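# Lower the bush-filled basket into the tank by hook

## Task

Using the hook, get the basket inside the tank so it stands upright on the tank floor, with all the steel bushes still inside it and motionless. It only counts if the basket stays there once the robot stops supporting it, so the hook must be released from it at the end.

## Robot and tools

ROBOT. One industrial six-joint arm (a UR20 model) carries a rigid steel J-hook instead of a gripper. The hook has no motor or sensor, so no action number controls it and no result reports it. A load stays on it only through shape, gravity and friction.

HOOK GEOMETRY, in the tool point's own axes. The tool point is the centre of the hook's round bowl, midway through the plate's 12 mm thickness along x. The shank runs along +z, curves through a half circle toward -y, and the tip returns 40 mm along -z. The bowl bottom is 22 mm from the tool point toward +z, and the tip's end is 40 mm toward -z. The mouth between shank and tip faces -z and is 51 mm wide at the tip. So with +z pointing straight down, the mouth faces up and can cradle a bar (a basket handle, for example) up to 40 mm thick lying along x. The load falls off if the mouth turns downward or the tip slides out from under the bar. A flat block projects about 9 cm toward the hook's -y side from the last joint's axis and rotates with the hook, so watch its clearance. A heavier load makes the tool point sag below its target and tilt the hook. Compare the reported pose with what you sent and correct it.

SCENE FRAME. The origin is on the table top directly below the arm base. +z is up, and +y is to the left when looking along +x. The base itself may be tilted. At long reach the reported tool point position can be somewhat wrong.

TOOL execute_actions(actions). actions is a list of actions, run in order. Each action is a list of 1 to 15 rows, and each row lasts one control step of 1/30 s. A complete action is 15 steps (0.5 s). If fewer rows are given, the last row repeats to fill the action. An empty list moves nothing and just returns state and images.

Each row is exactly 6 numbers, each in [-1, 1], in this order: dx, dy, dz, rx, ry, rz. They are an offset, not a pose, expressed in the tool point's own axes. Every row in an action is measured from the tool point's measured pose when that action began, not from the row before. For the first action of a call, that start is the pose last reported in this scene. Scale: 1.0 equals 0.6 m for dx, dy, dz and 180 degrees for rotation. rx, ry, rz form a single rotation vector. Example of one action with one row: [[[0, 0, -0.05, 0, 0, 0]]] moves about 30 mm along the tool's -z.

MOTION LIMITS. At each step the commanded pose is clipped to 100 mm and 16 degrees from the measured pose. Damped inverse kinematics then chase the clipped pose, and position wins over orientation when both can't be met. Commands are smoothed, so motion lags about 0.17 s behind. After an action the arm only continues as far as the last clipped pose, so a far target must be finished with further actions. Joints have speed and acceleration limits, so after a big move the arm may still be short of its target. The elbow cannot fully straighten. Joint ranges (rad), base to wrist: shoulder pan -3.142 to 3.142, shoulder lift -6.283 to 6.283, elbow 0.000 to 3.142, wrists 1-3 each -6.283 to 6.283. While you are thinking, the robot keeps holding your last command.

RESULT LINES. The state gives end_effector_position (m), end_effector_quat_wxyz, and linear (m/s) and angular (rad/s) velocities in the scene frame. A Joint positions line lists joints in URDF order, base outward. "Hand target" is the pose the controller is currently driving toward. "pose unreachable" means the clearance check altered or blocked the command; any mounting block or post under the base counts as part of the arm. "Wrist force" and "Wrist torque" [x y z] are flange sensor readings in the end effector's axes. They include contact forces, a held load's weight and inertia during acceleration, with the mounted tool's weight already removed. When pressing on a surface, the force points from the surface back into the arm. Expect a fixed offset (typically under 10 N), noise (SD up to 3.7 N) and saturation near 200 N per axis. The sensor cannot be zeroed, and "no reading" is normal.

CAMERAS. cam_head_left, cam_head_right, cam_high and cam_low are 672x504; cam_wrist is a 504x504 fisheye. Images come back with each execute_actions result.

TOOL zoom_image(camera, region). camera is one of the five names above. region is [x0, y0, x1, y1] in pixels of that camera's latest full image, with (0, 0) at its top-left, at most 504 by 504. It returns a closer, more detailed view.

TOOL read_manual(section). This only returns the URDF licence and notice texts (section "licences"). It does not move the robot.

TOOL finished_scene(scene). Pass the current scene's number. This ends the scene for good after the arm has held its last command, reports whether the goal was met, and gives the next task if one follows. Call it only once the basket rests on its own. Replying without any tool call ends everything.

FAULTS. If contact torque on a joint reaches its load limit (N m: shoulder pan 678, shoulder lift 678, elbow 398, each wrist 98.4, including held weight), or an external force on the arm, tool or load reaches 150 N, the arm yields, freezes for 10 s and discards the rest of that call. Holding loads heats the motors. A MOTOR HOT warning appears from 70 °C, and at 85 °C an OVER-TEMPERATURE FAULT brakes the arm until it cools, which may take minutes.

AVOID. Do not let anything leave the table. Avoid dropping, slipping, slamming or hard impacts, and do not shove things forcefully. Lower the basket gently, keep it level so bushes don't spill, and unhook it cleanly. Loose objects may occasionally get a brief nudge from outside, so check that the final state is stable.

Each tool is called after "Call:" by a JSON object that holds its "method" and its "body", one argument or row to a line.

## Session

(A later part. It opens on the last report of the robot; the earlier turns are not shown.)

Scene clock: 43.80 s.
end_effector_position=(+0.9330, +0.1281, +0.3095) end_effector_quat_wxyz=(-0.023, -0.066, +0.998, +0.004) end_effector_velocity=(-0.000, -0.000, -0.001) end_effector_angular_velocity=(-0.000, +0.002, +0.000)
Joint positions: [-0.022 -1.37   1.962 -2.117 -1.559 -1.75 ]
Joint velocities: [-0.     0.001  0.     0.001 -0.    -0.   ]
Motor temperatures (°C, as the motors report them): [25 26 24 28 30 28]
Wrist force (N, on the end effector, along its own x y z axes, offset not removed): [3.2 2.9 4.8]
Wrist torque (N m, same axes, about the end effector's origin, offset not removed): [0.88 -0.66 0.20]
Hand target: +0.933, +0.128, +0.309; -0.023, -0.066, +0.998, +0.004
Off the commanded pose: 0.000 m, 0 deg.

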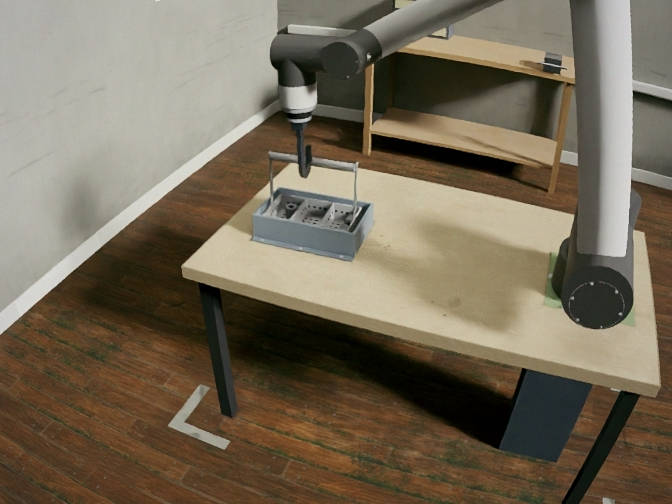

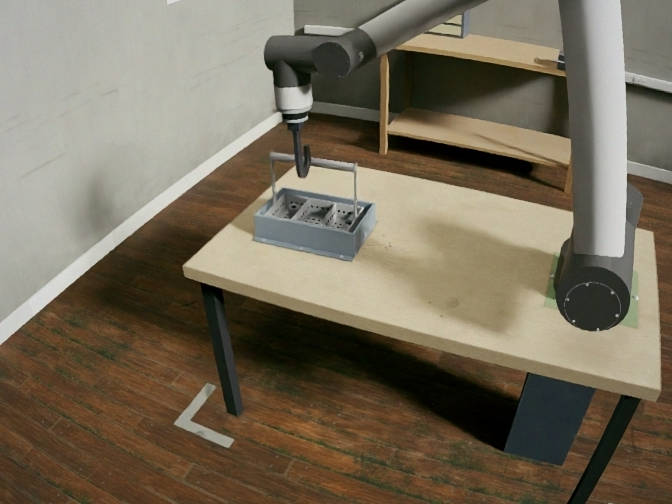

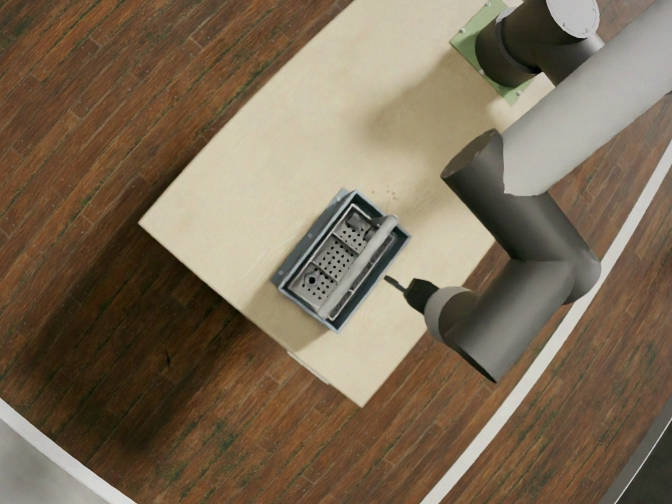

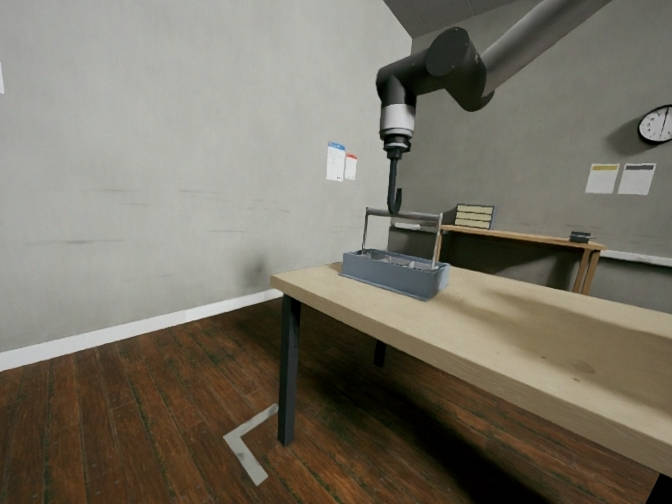

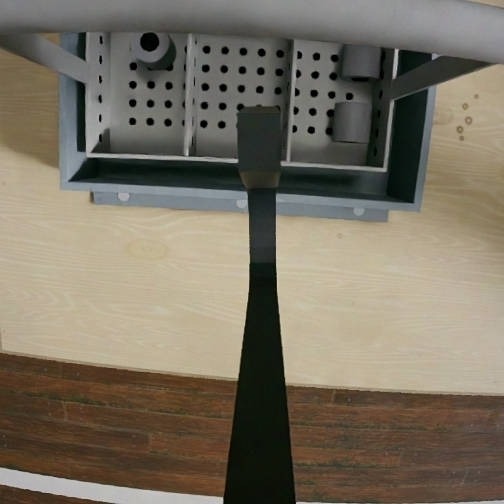

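Call:
{"method": "execute_actions", "body": {
  "actions": []
}}

Call:
{"method": "zoom_image", "body": {
  "camera": "cam_wrist",
  "region": [280, 20, 450, 180]
}}

Scene clock: 44.20 s.
end_effector_position=(+0.9330, +0.1281, +0.3095) end_effector_quat_wxyz=(-0.023, -0.066, +0.998, +0.004) end_effector_velocity=(-0.001, +0.000, -0.001) end_effector_angular_velocity=(-0.000, +0.001, +0.000)
Joint positions: [-0.022 -1.37   1.962 -2.117 -1.559 -1.75 ]
Joint velocities: [ 0.001  0.     0.001 -0.    -0.     0.   ]
Motor temperatures (°C, as the motors report them): [25 26 24 28 30 28]
Wrist force (N, on the end effector, along its own x y z axes, offset not removed): [5.9 3.7 4.7]
Wrist torque (N m, same axes, about the end effector's origin, offset not removed): [1.10 -1.19 0.12]
Hand target: +0.933, +0.128, +0.309; -0.023, -0.066, +0.998, +0.004
Off the commanded pose: 0.000 m, 0 deg.

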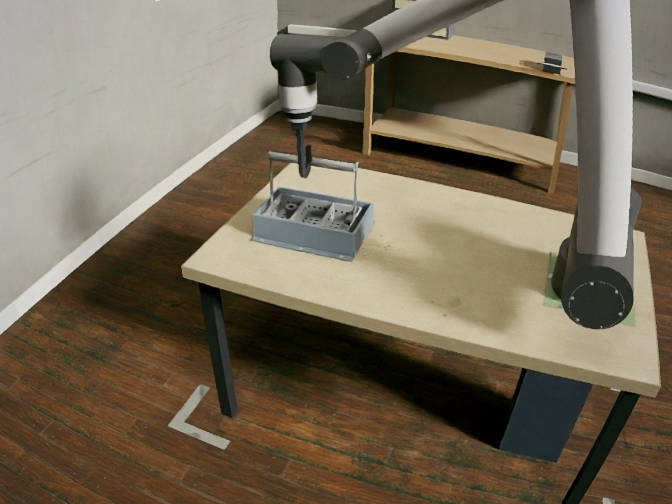

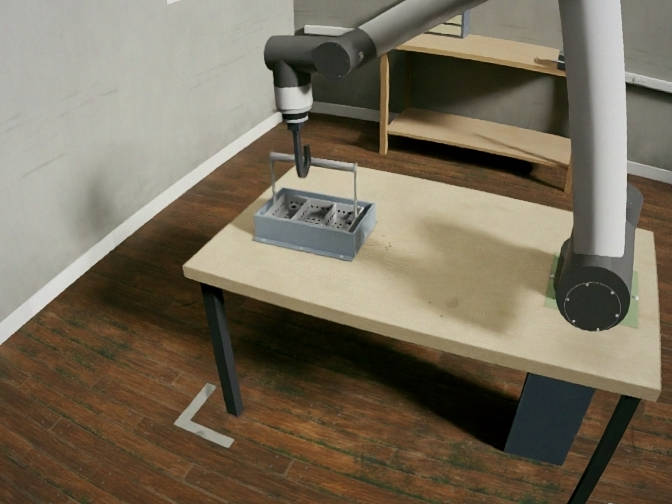

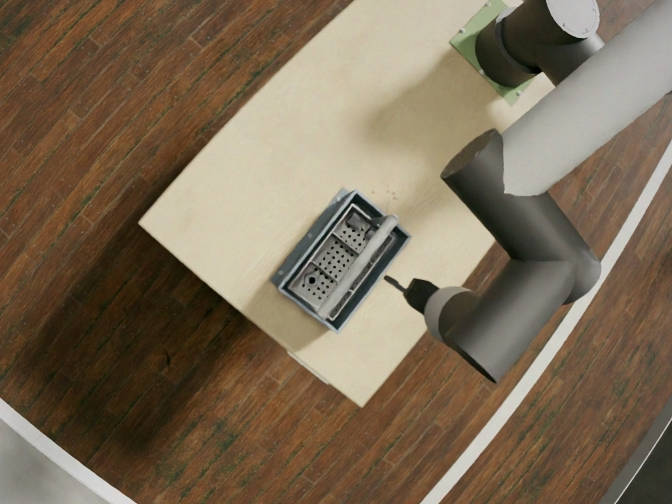

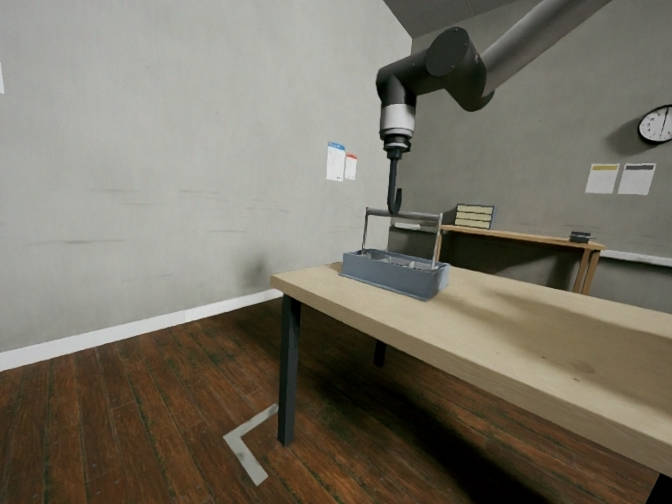

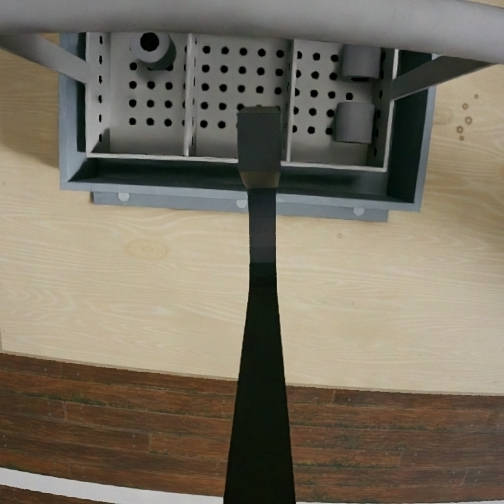

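Region (280, 20, 450, 180) of cam_wrist's 504x504 image, scaled by 2.965, with more detail than that image has; it fills the top 474 rows of this view, and the rest is white.

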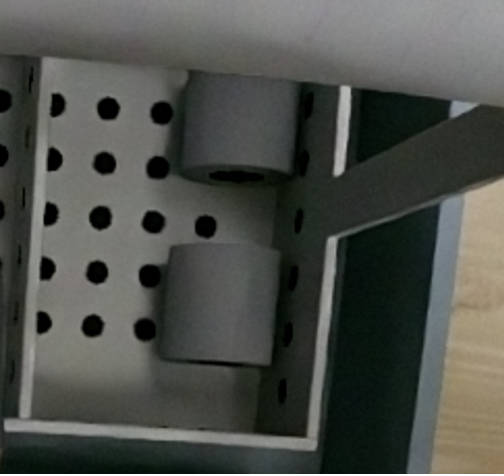

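Call:
{"method": "execute_actions", "body": {
  "actions": []
}}

Call:
{"method": "zoom_image", "body": {
  "camera": "cam_wrist",
  "region": [280, 20, 450, 180]
}}

Scene clock: 44.77 s.
end_effector_position=(+0.9330, +0.1281, +0.3095) end_effector_quat_wxyz=(-0.023, -0.066, +0.998, +0.004) end_effector_velocity=(+0.001, -0.000, -0.000) end_effector_angular_velocity=(-0.001, -0.000, -0.000)
Joint positions: [-0.022 -1.37   1.962 -2.117 -1.559 -1.75 ]
Joint velocities: [ 0.     0.001 -0.001 -0.001 -0.001  0.   ]
Motor temperatures (°C, as the motors report them): [25 26 24 28 30 28]
Wrist force (N, on the end effector, along its own x y z axes, offset not removed): [3.8 1.9 6.0]
Wrist torque (N m, same axes, about the end effector's origin, offset not removed): [0.88 -0.83 0.09]
Hand target: +0.933, +0.128, +0.309; -0.023, -0.066, +0.998, +0.004
Off the commanded pose: 0.000 m, 0 deg.

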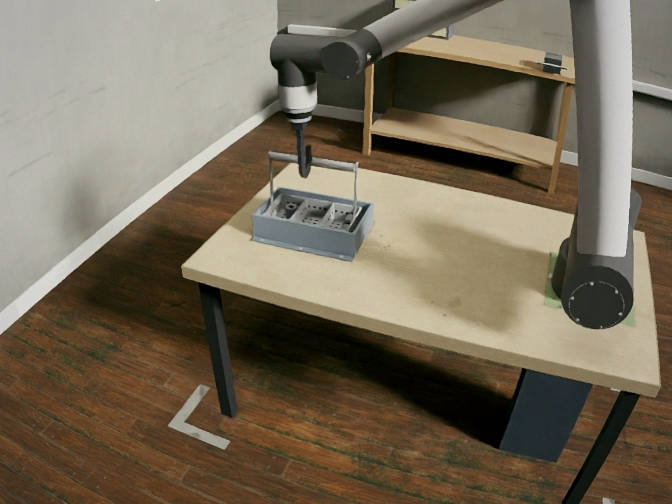

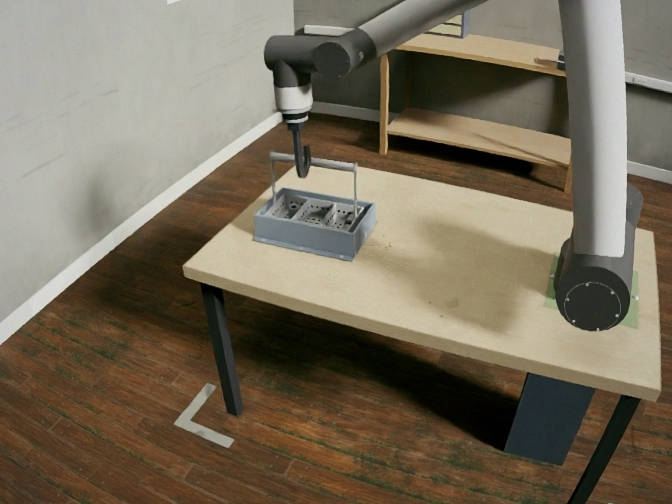

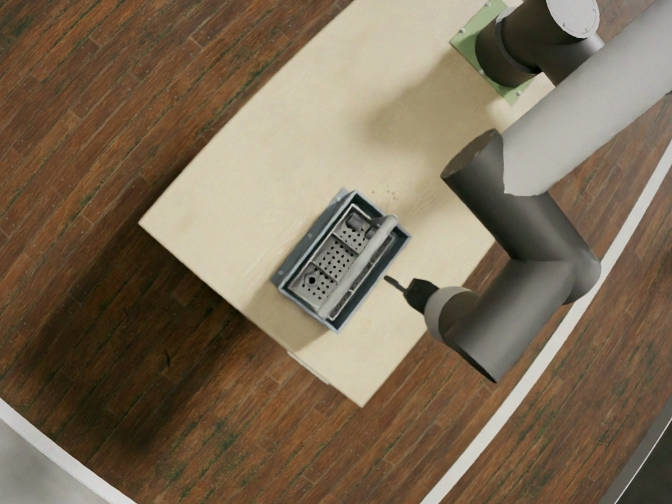

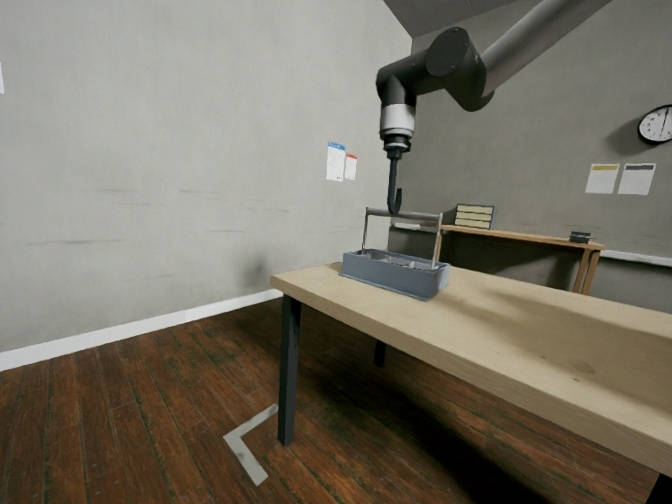

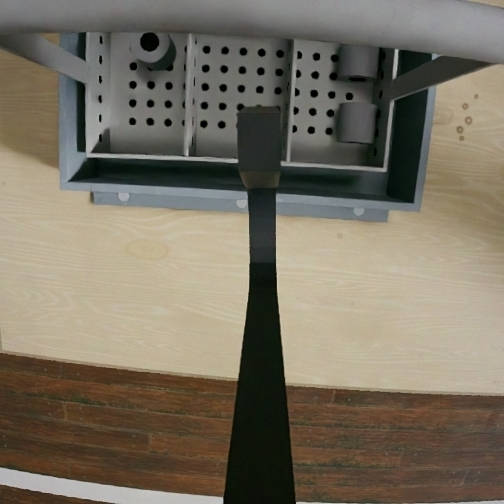

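Region (280, 20, 450, 180) of cam_wrist's 504x504 image, scaled by 2.965, with more detail than that image has; it fills the top 474 rows of this view, and the rest is white.

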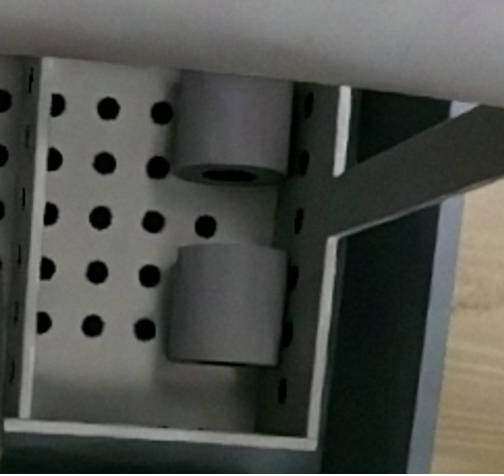

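Call:
{"method": "execute_actions", "body": {
  "actions": []
}}

Call:
{"method": "zoom_image", "body": {
  "camera": "cam_wrist",
  "region": [280, 20, 450, 180]
}}

Scene clock: 45.93 s.
end_effector_position=(+0.9330, +0.1281, +0.3095) end_effector_quat_wxyz=(-0.023, -0.066, +0.998, +0.004) end_effector_velocity=(-0.000, -0.000, +0.001) end_effector_angular_velocity=(+0.000, -0.002, -0.000)
Joint positions: [-0.022 -1.37   1.962 -2.117 -1.559 -1.75 ]
Joint velocities: [-0.    -0.001  0.    -0.     0.001 -0.   ]
Motor temperatures (°C, as the motors report them): [25 26 24 28 30 28]
Wrist force (N, on the end effector, along its own x y z axes, offset not removed): [4.3 1.9 6.1]
Wrist torque (N m, same axes, about the end effector's origin, offset not removed): [0.81 -0.81 0.11]
Hand target: +0.933, +0.128, +0.309; -0.023, -0.066, +0.998, +0.004
Off the commanded pose: 0.000 m, 0 deg.

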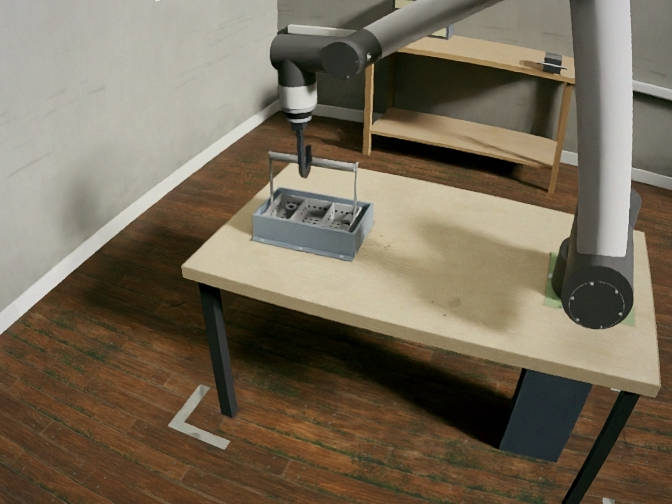

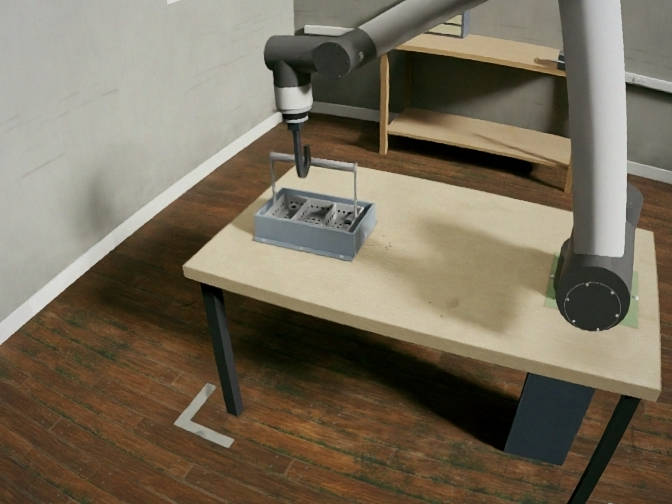

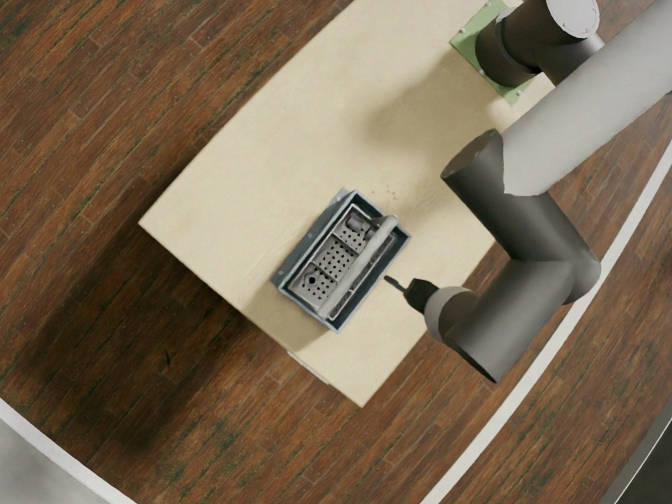

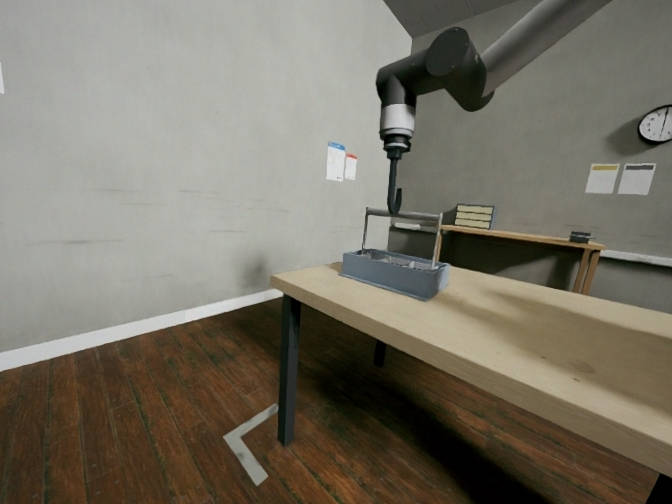

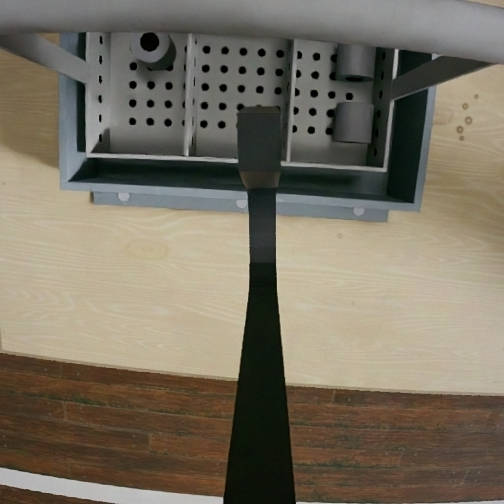

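Region (280, 20, 450, 180) of cam_wrist's 504x504 image, scaled by 2.965, with more detail than that image has; it fills the top 474 rows of this view, and the rest is white.

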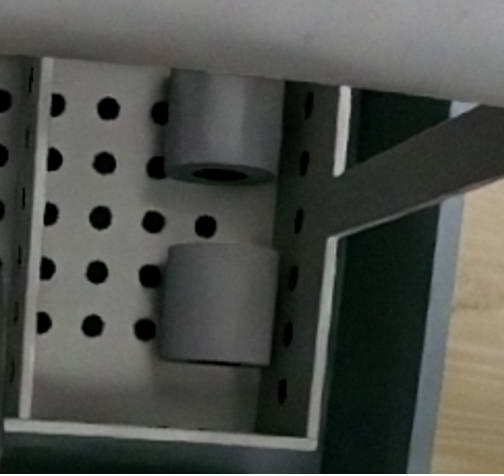

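Call:
{"method": "execute_actions", "body": {
  "actions": []
}}

Call:
{"method": "zoom_image", "body": {
  "camera": "cam_wrist",
  "region": [280, 20, 450, 180]
}}

Scene clock: 46.77 s.
end_effector_position=(+0.9330, +0.1281, +0.3095) end_effector_quat_wxyz=(-0.023, -0.066, +0.998, +0.004) end_effector_velocity=(+0.000, -0.001, -0.000) end_effector_angular_velocity=(+0.001, +0.000, -0.001)
Joint positions: [-0.022 -1.37   1.962 -2.117 -1.559 -1.75 ]
Joint velocities: [-0.001  0.     0.    -0.     0.001  0.   ]
Motor temperatures (°C, as the motors report them): [25 26 24 28 30 28]
Wrist force (N, on the end effector, along its own x y z axes, offset not removed): [2.8 2.7 4.0]
Wrist torque (N m, same axes, about the end effector's origin, offset not removed): [0.86 -0.53 0.17]
Hand target: +0.933, +0.128, +0.309; -0.023, -0.066, +0.998, +0.004
Off the commanded pose: 0.000 m, 0 deg.

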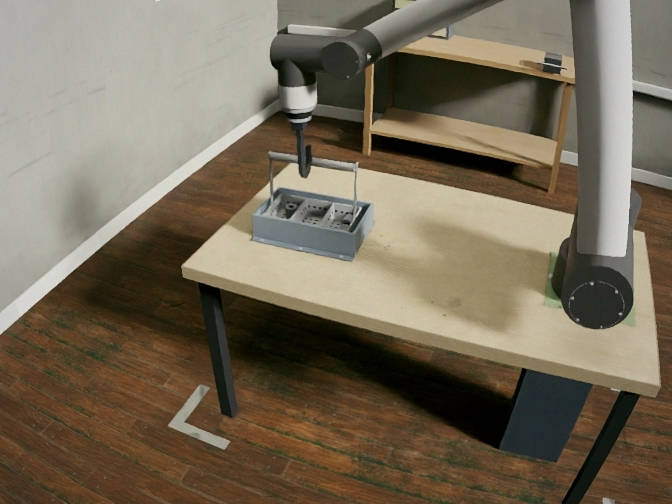

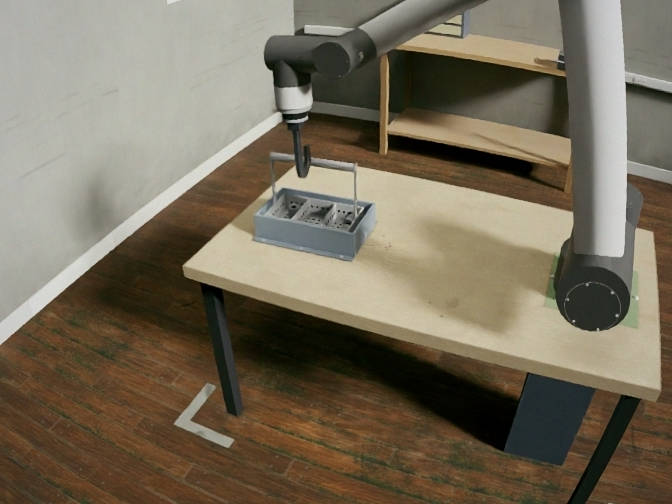

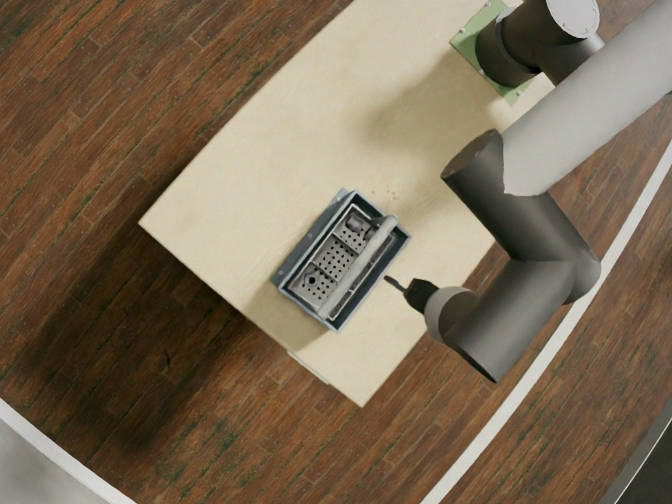

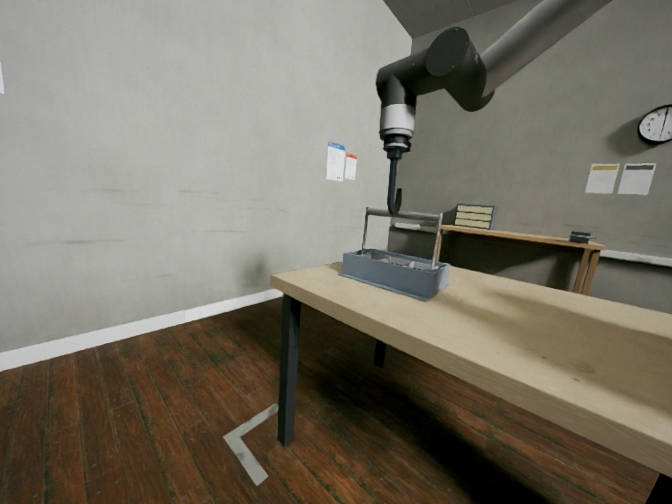

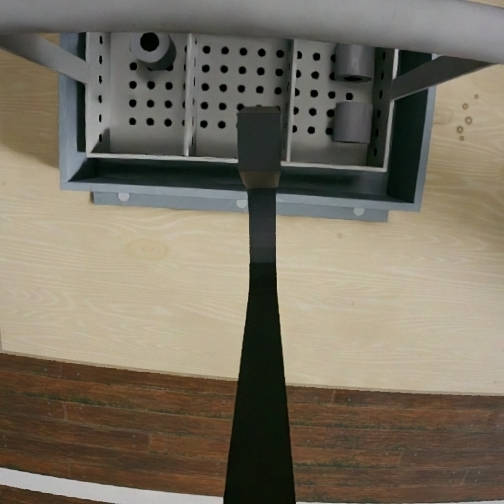

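Region (280, 20, 450, 180) of cam_wrist's 504x504 image, scaled by 2.965, with more detail than that image has; it fills the top 474 rows of this view, and the rest is white.

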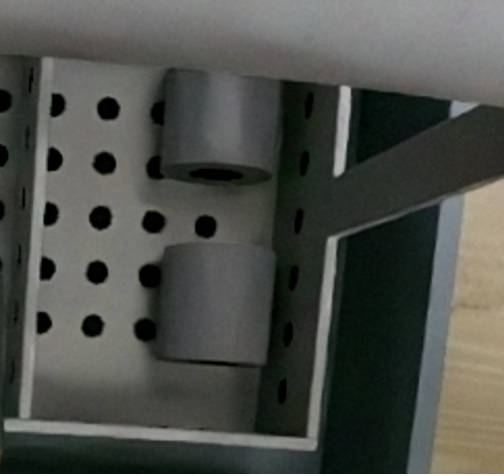

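Call:
{"method": "execute_actions", "body": {
  "actions": []
}}

Call:
{"method": "zoom_image", "body": {
  "camera": "cam_wrist",
  "region": [280, 20, 450, 180]
}}

Scene clock: 48.10 s.
end_effector_position=(+0.9330, +0.1281, +0.3095) end_effector_quat_wxyz=(-0.023, -0.066, +0.998, +0.004) end_effector_velocity=(+0.002, +0.000, +0.000) end_effector_angular_velocity=(+0.000, -0.001, +0.001)
Joint positions: [-0.022 -1.37   1.962 -2.117 -1.559 -1.75 ]
Joint velocities: [ 0.     0.001 -0.002 -0.001  0.    -0.   ]
Motor temperatures (°C, as the motors report them): [25 26 24 28 30 28]
Wrist force (N, on the end effector, along its own x y z axes, offset not removed): [2.5 3.3 4.0]
Wrist torque (N m, same axes, about the end effector's origin, offset not removed): [0.99 -0.48 0.14]
Hand target: +0.933, +0.128, +0.309; -0.023, -0.066, +0.998, +0.004
Off the commanded pose: 0.000 m, 0 deg.

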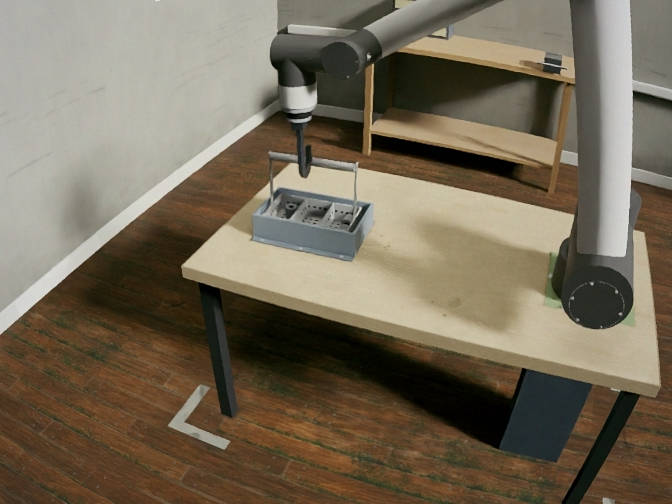

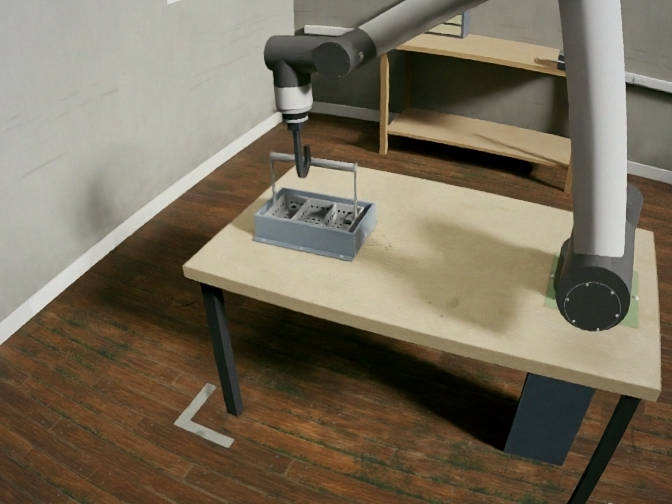

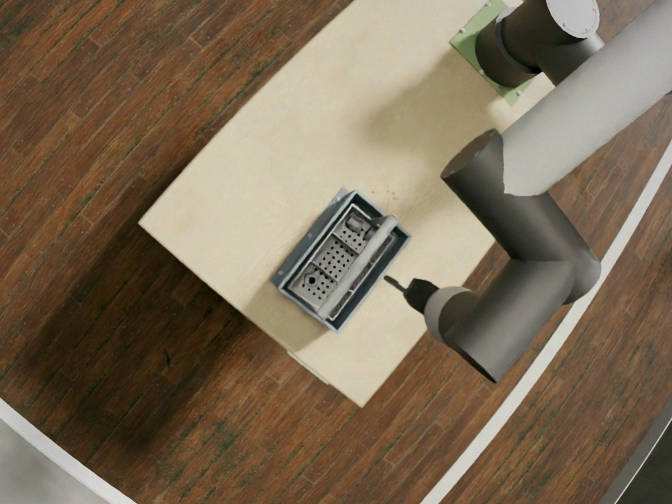

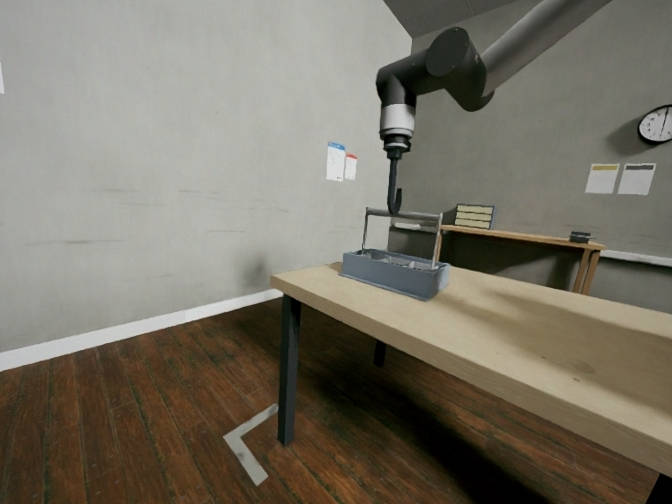

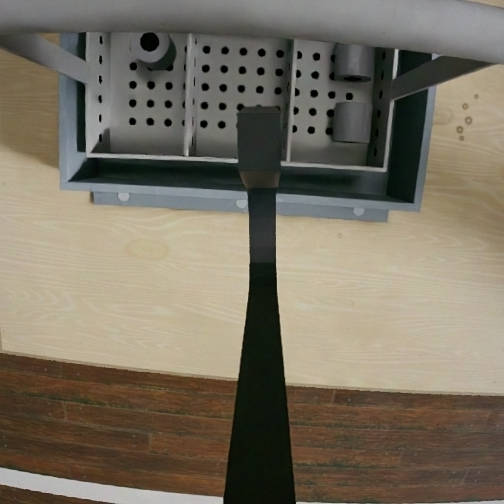

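Region (280, 20, 450, 180) of cam_wrist's 504x504 image, scaled by 2.965, with more detail than that image has; it fills the top 474 rows of this view, and the rest is white.

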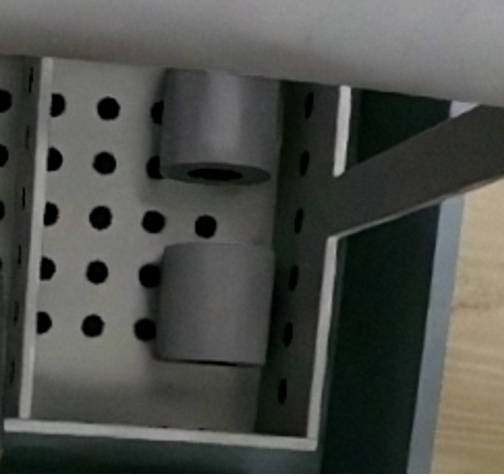

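Bushes have now essentially stopped.

Call:
{"method": "finished_scene", "body": {
  "scene": 1
}}

The scene is finished: the task was done.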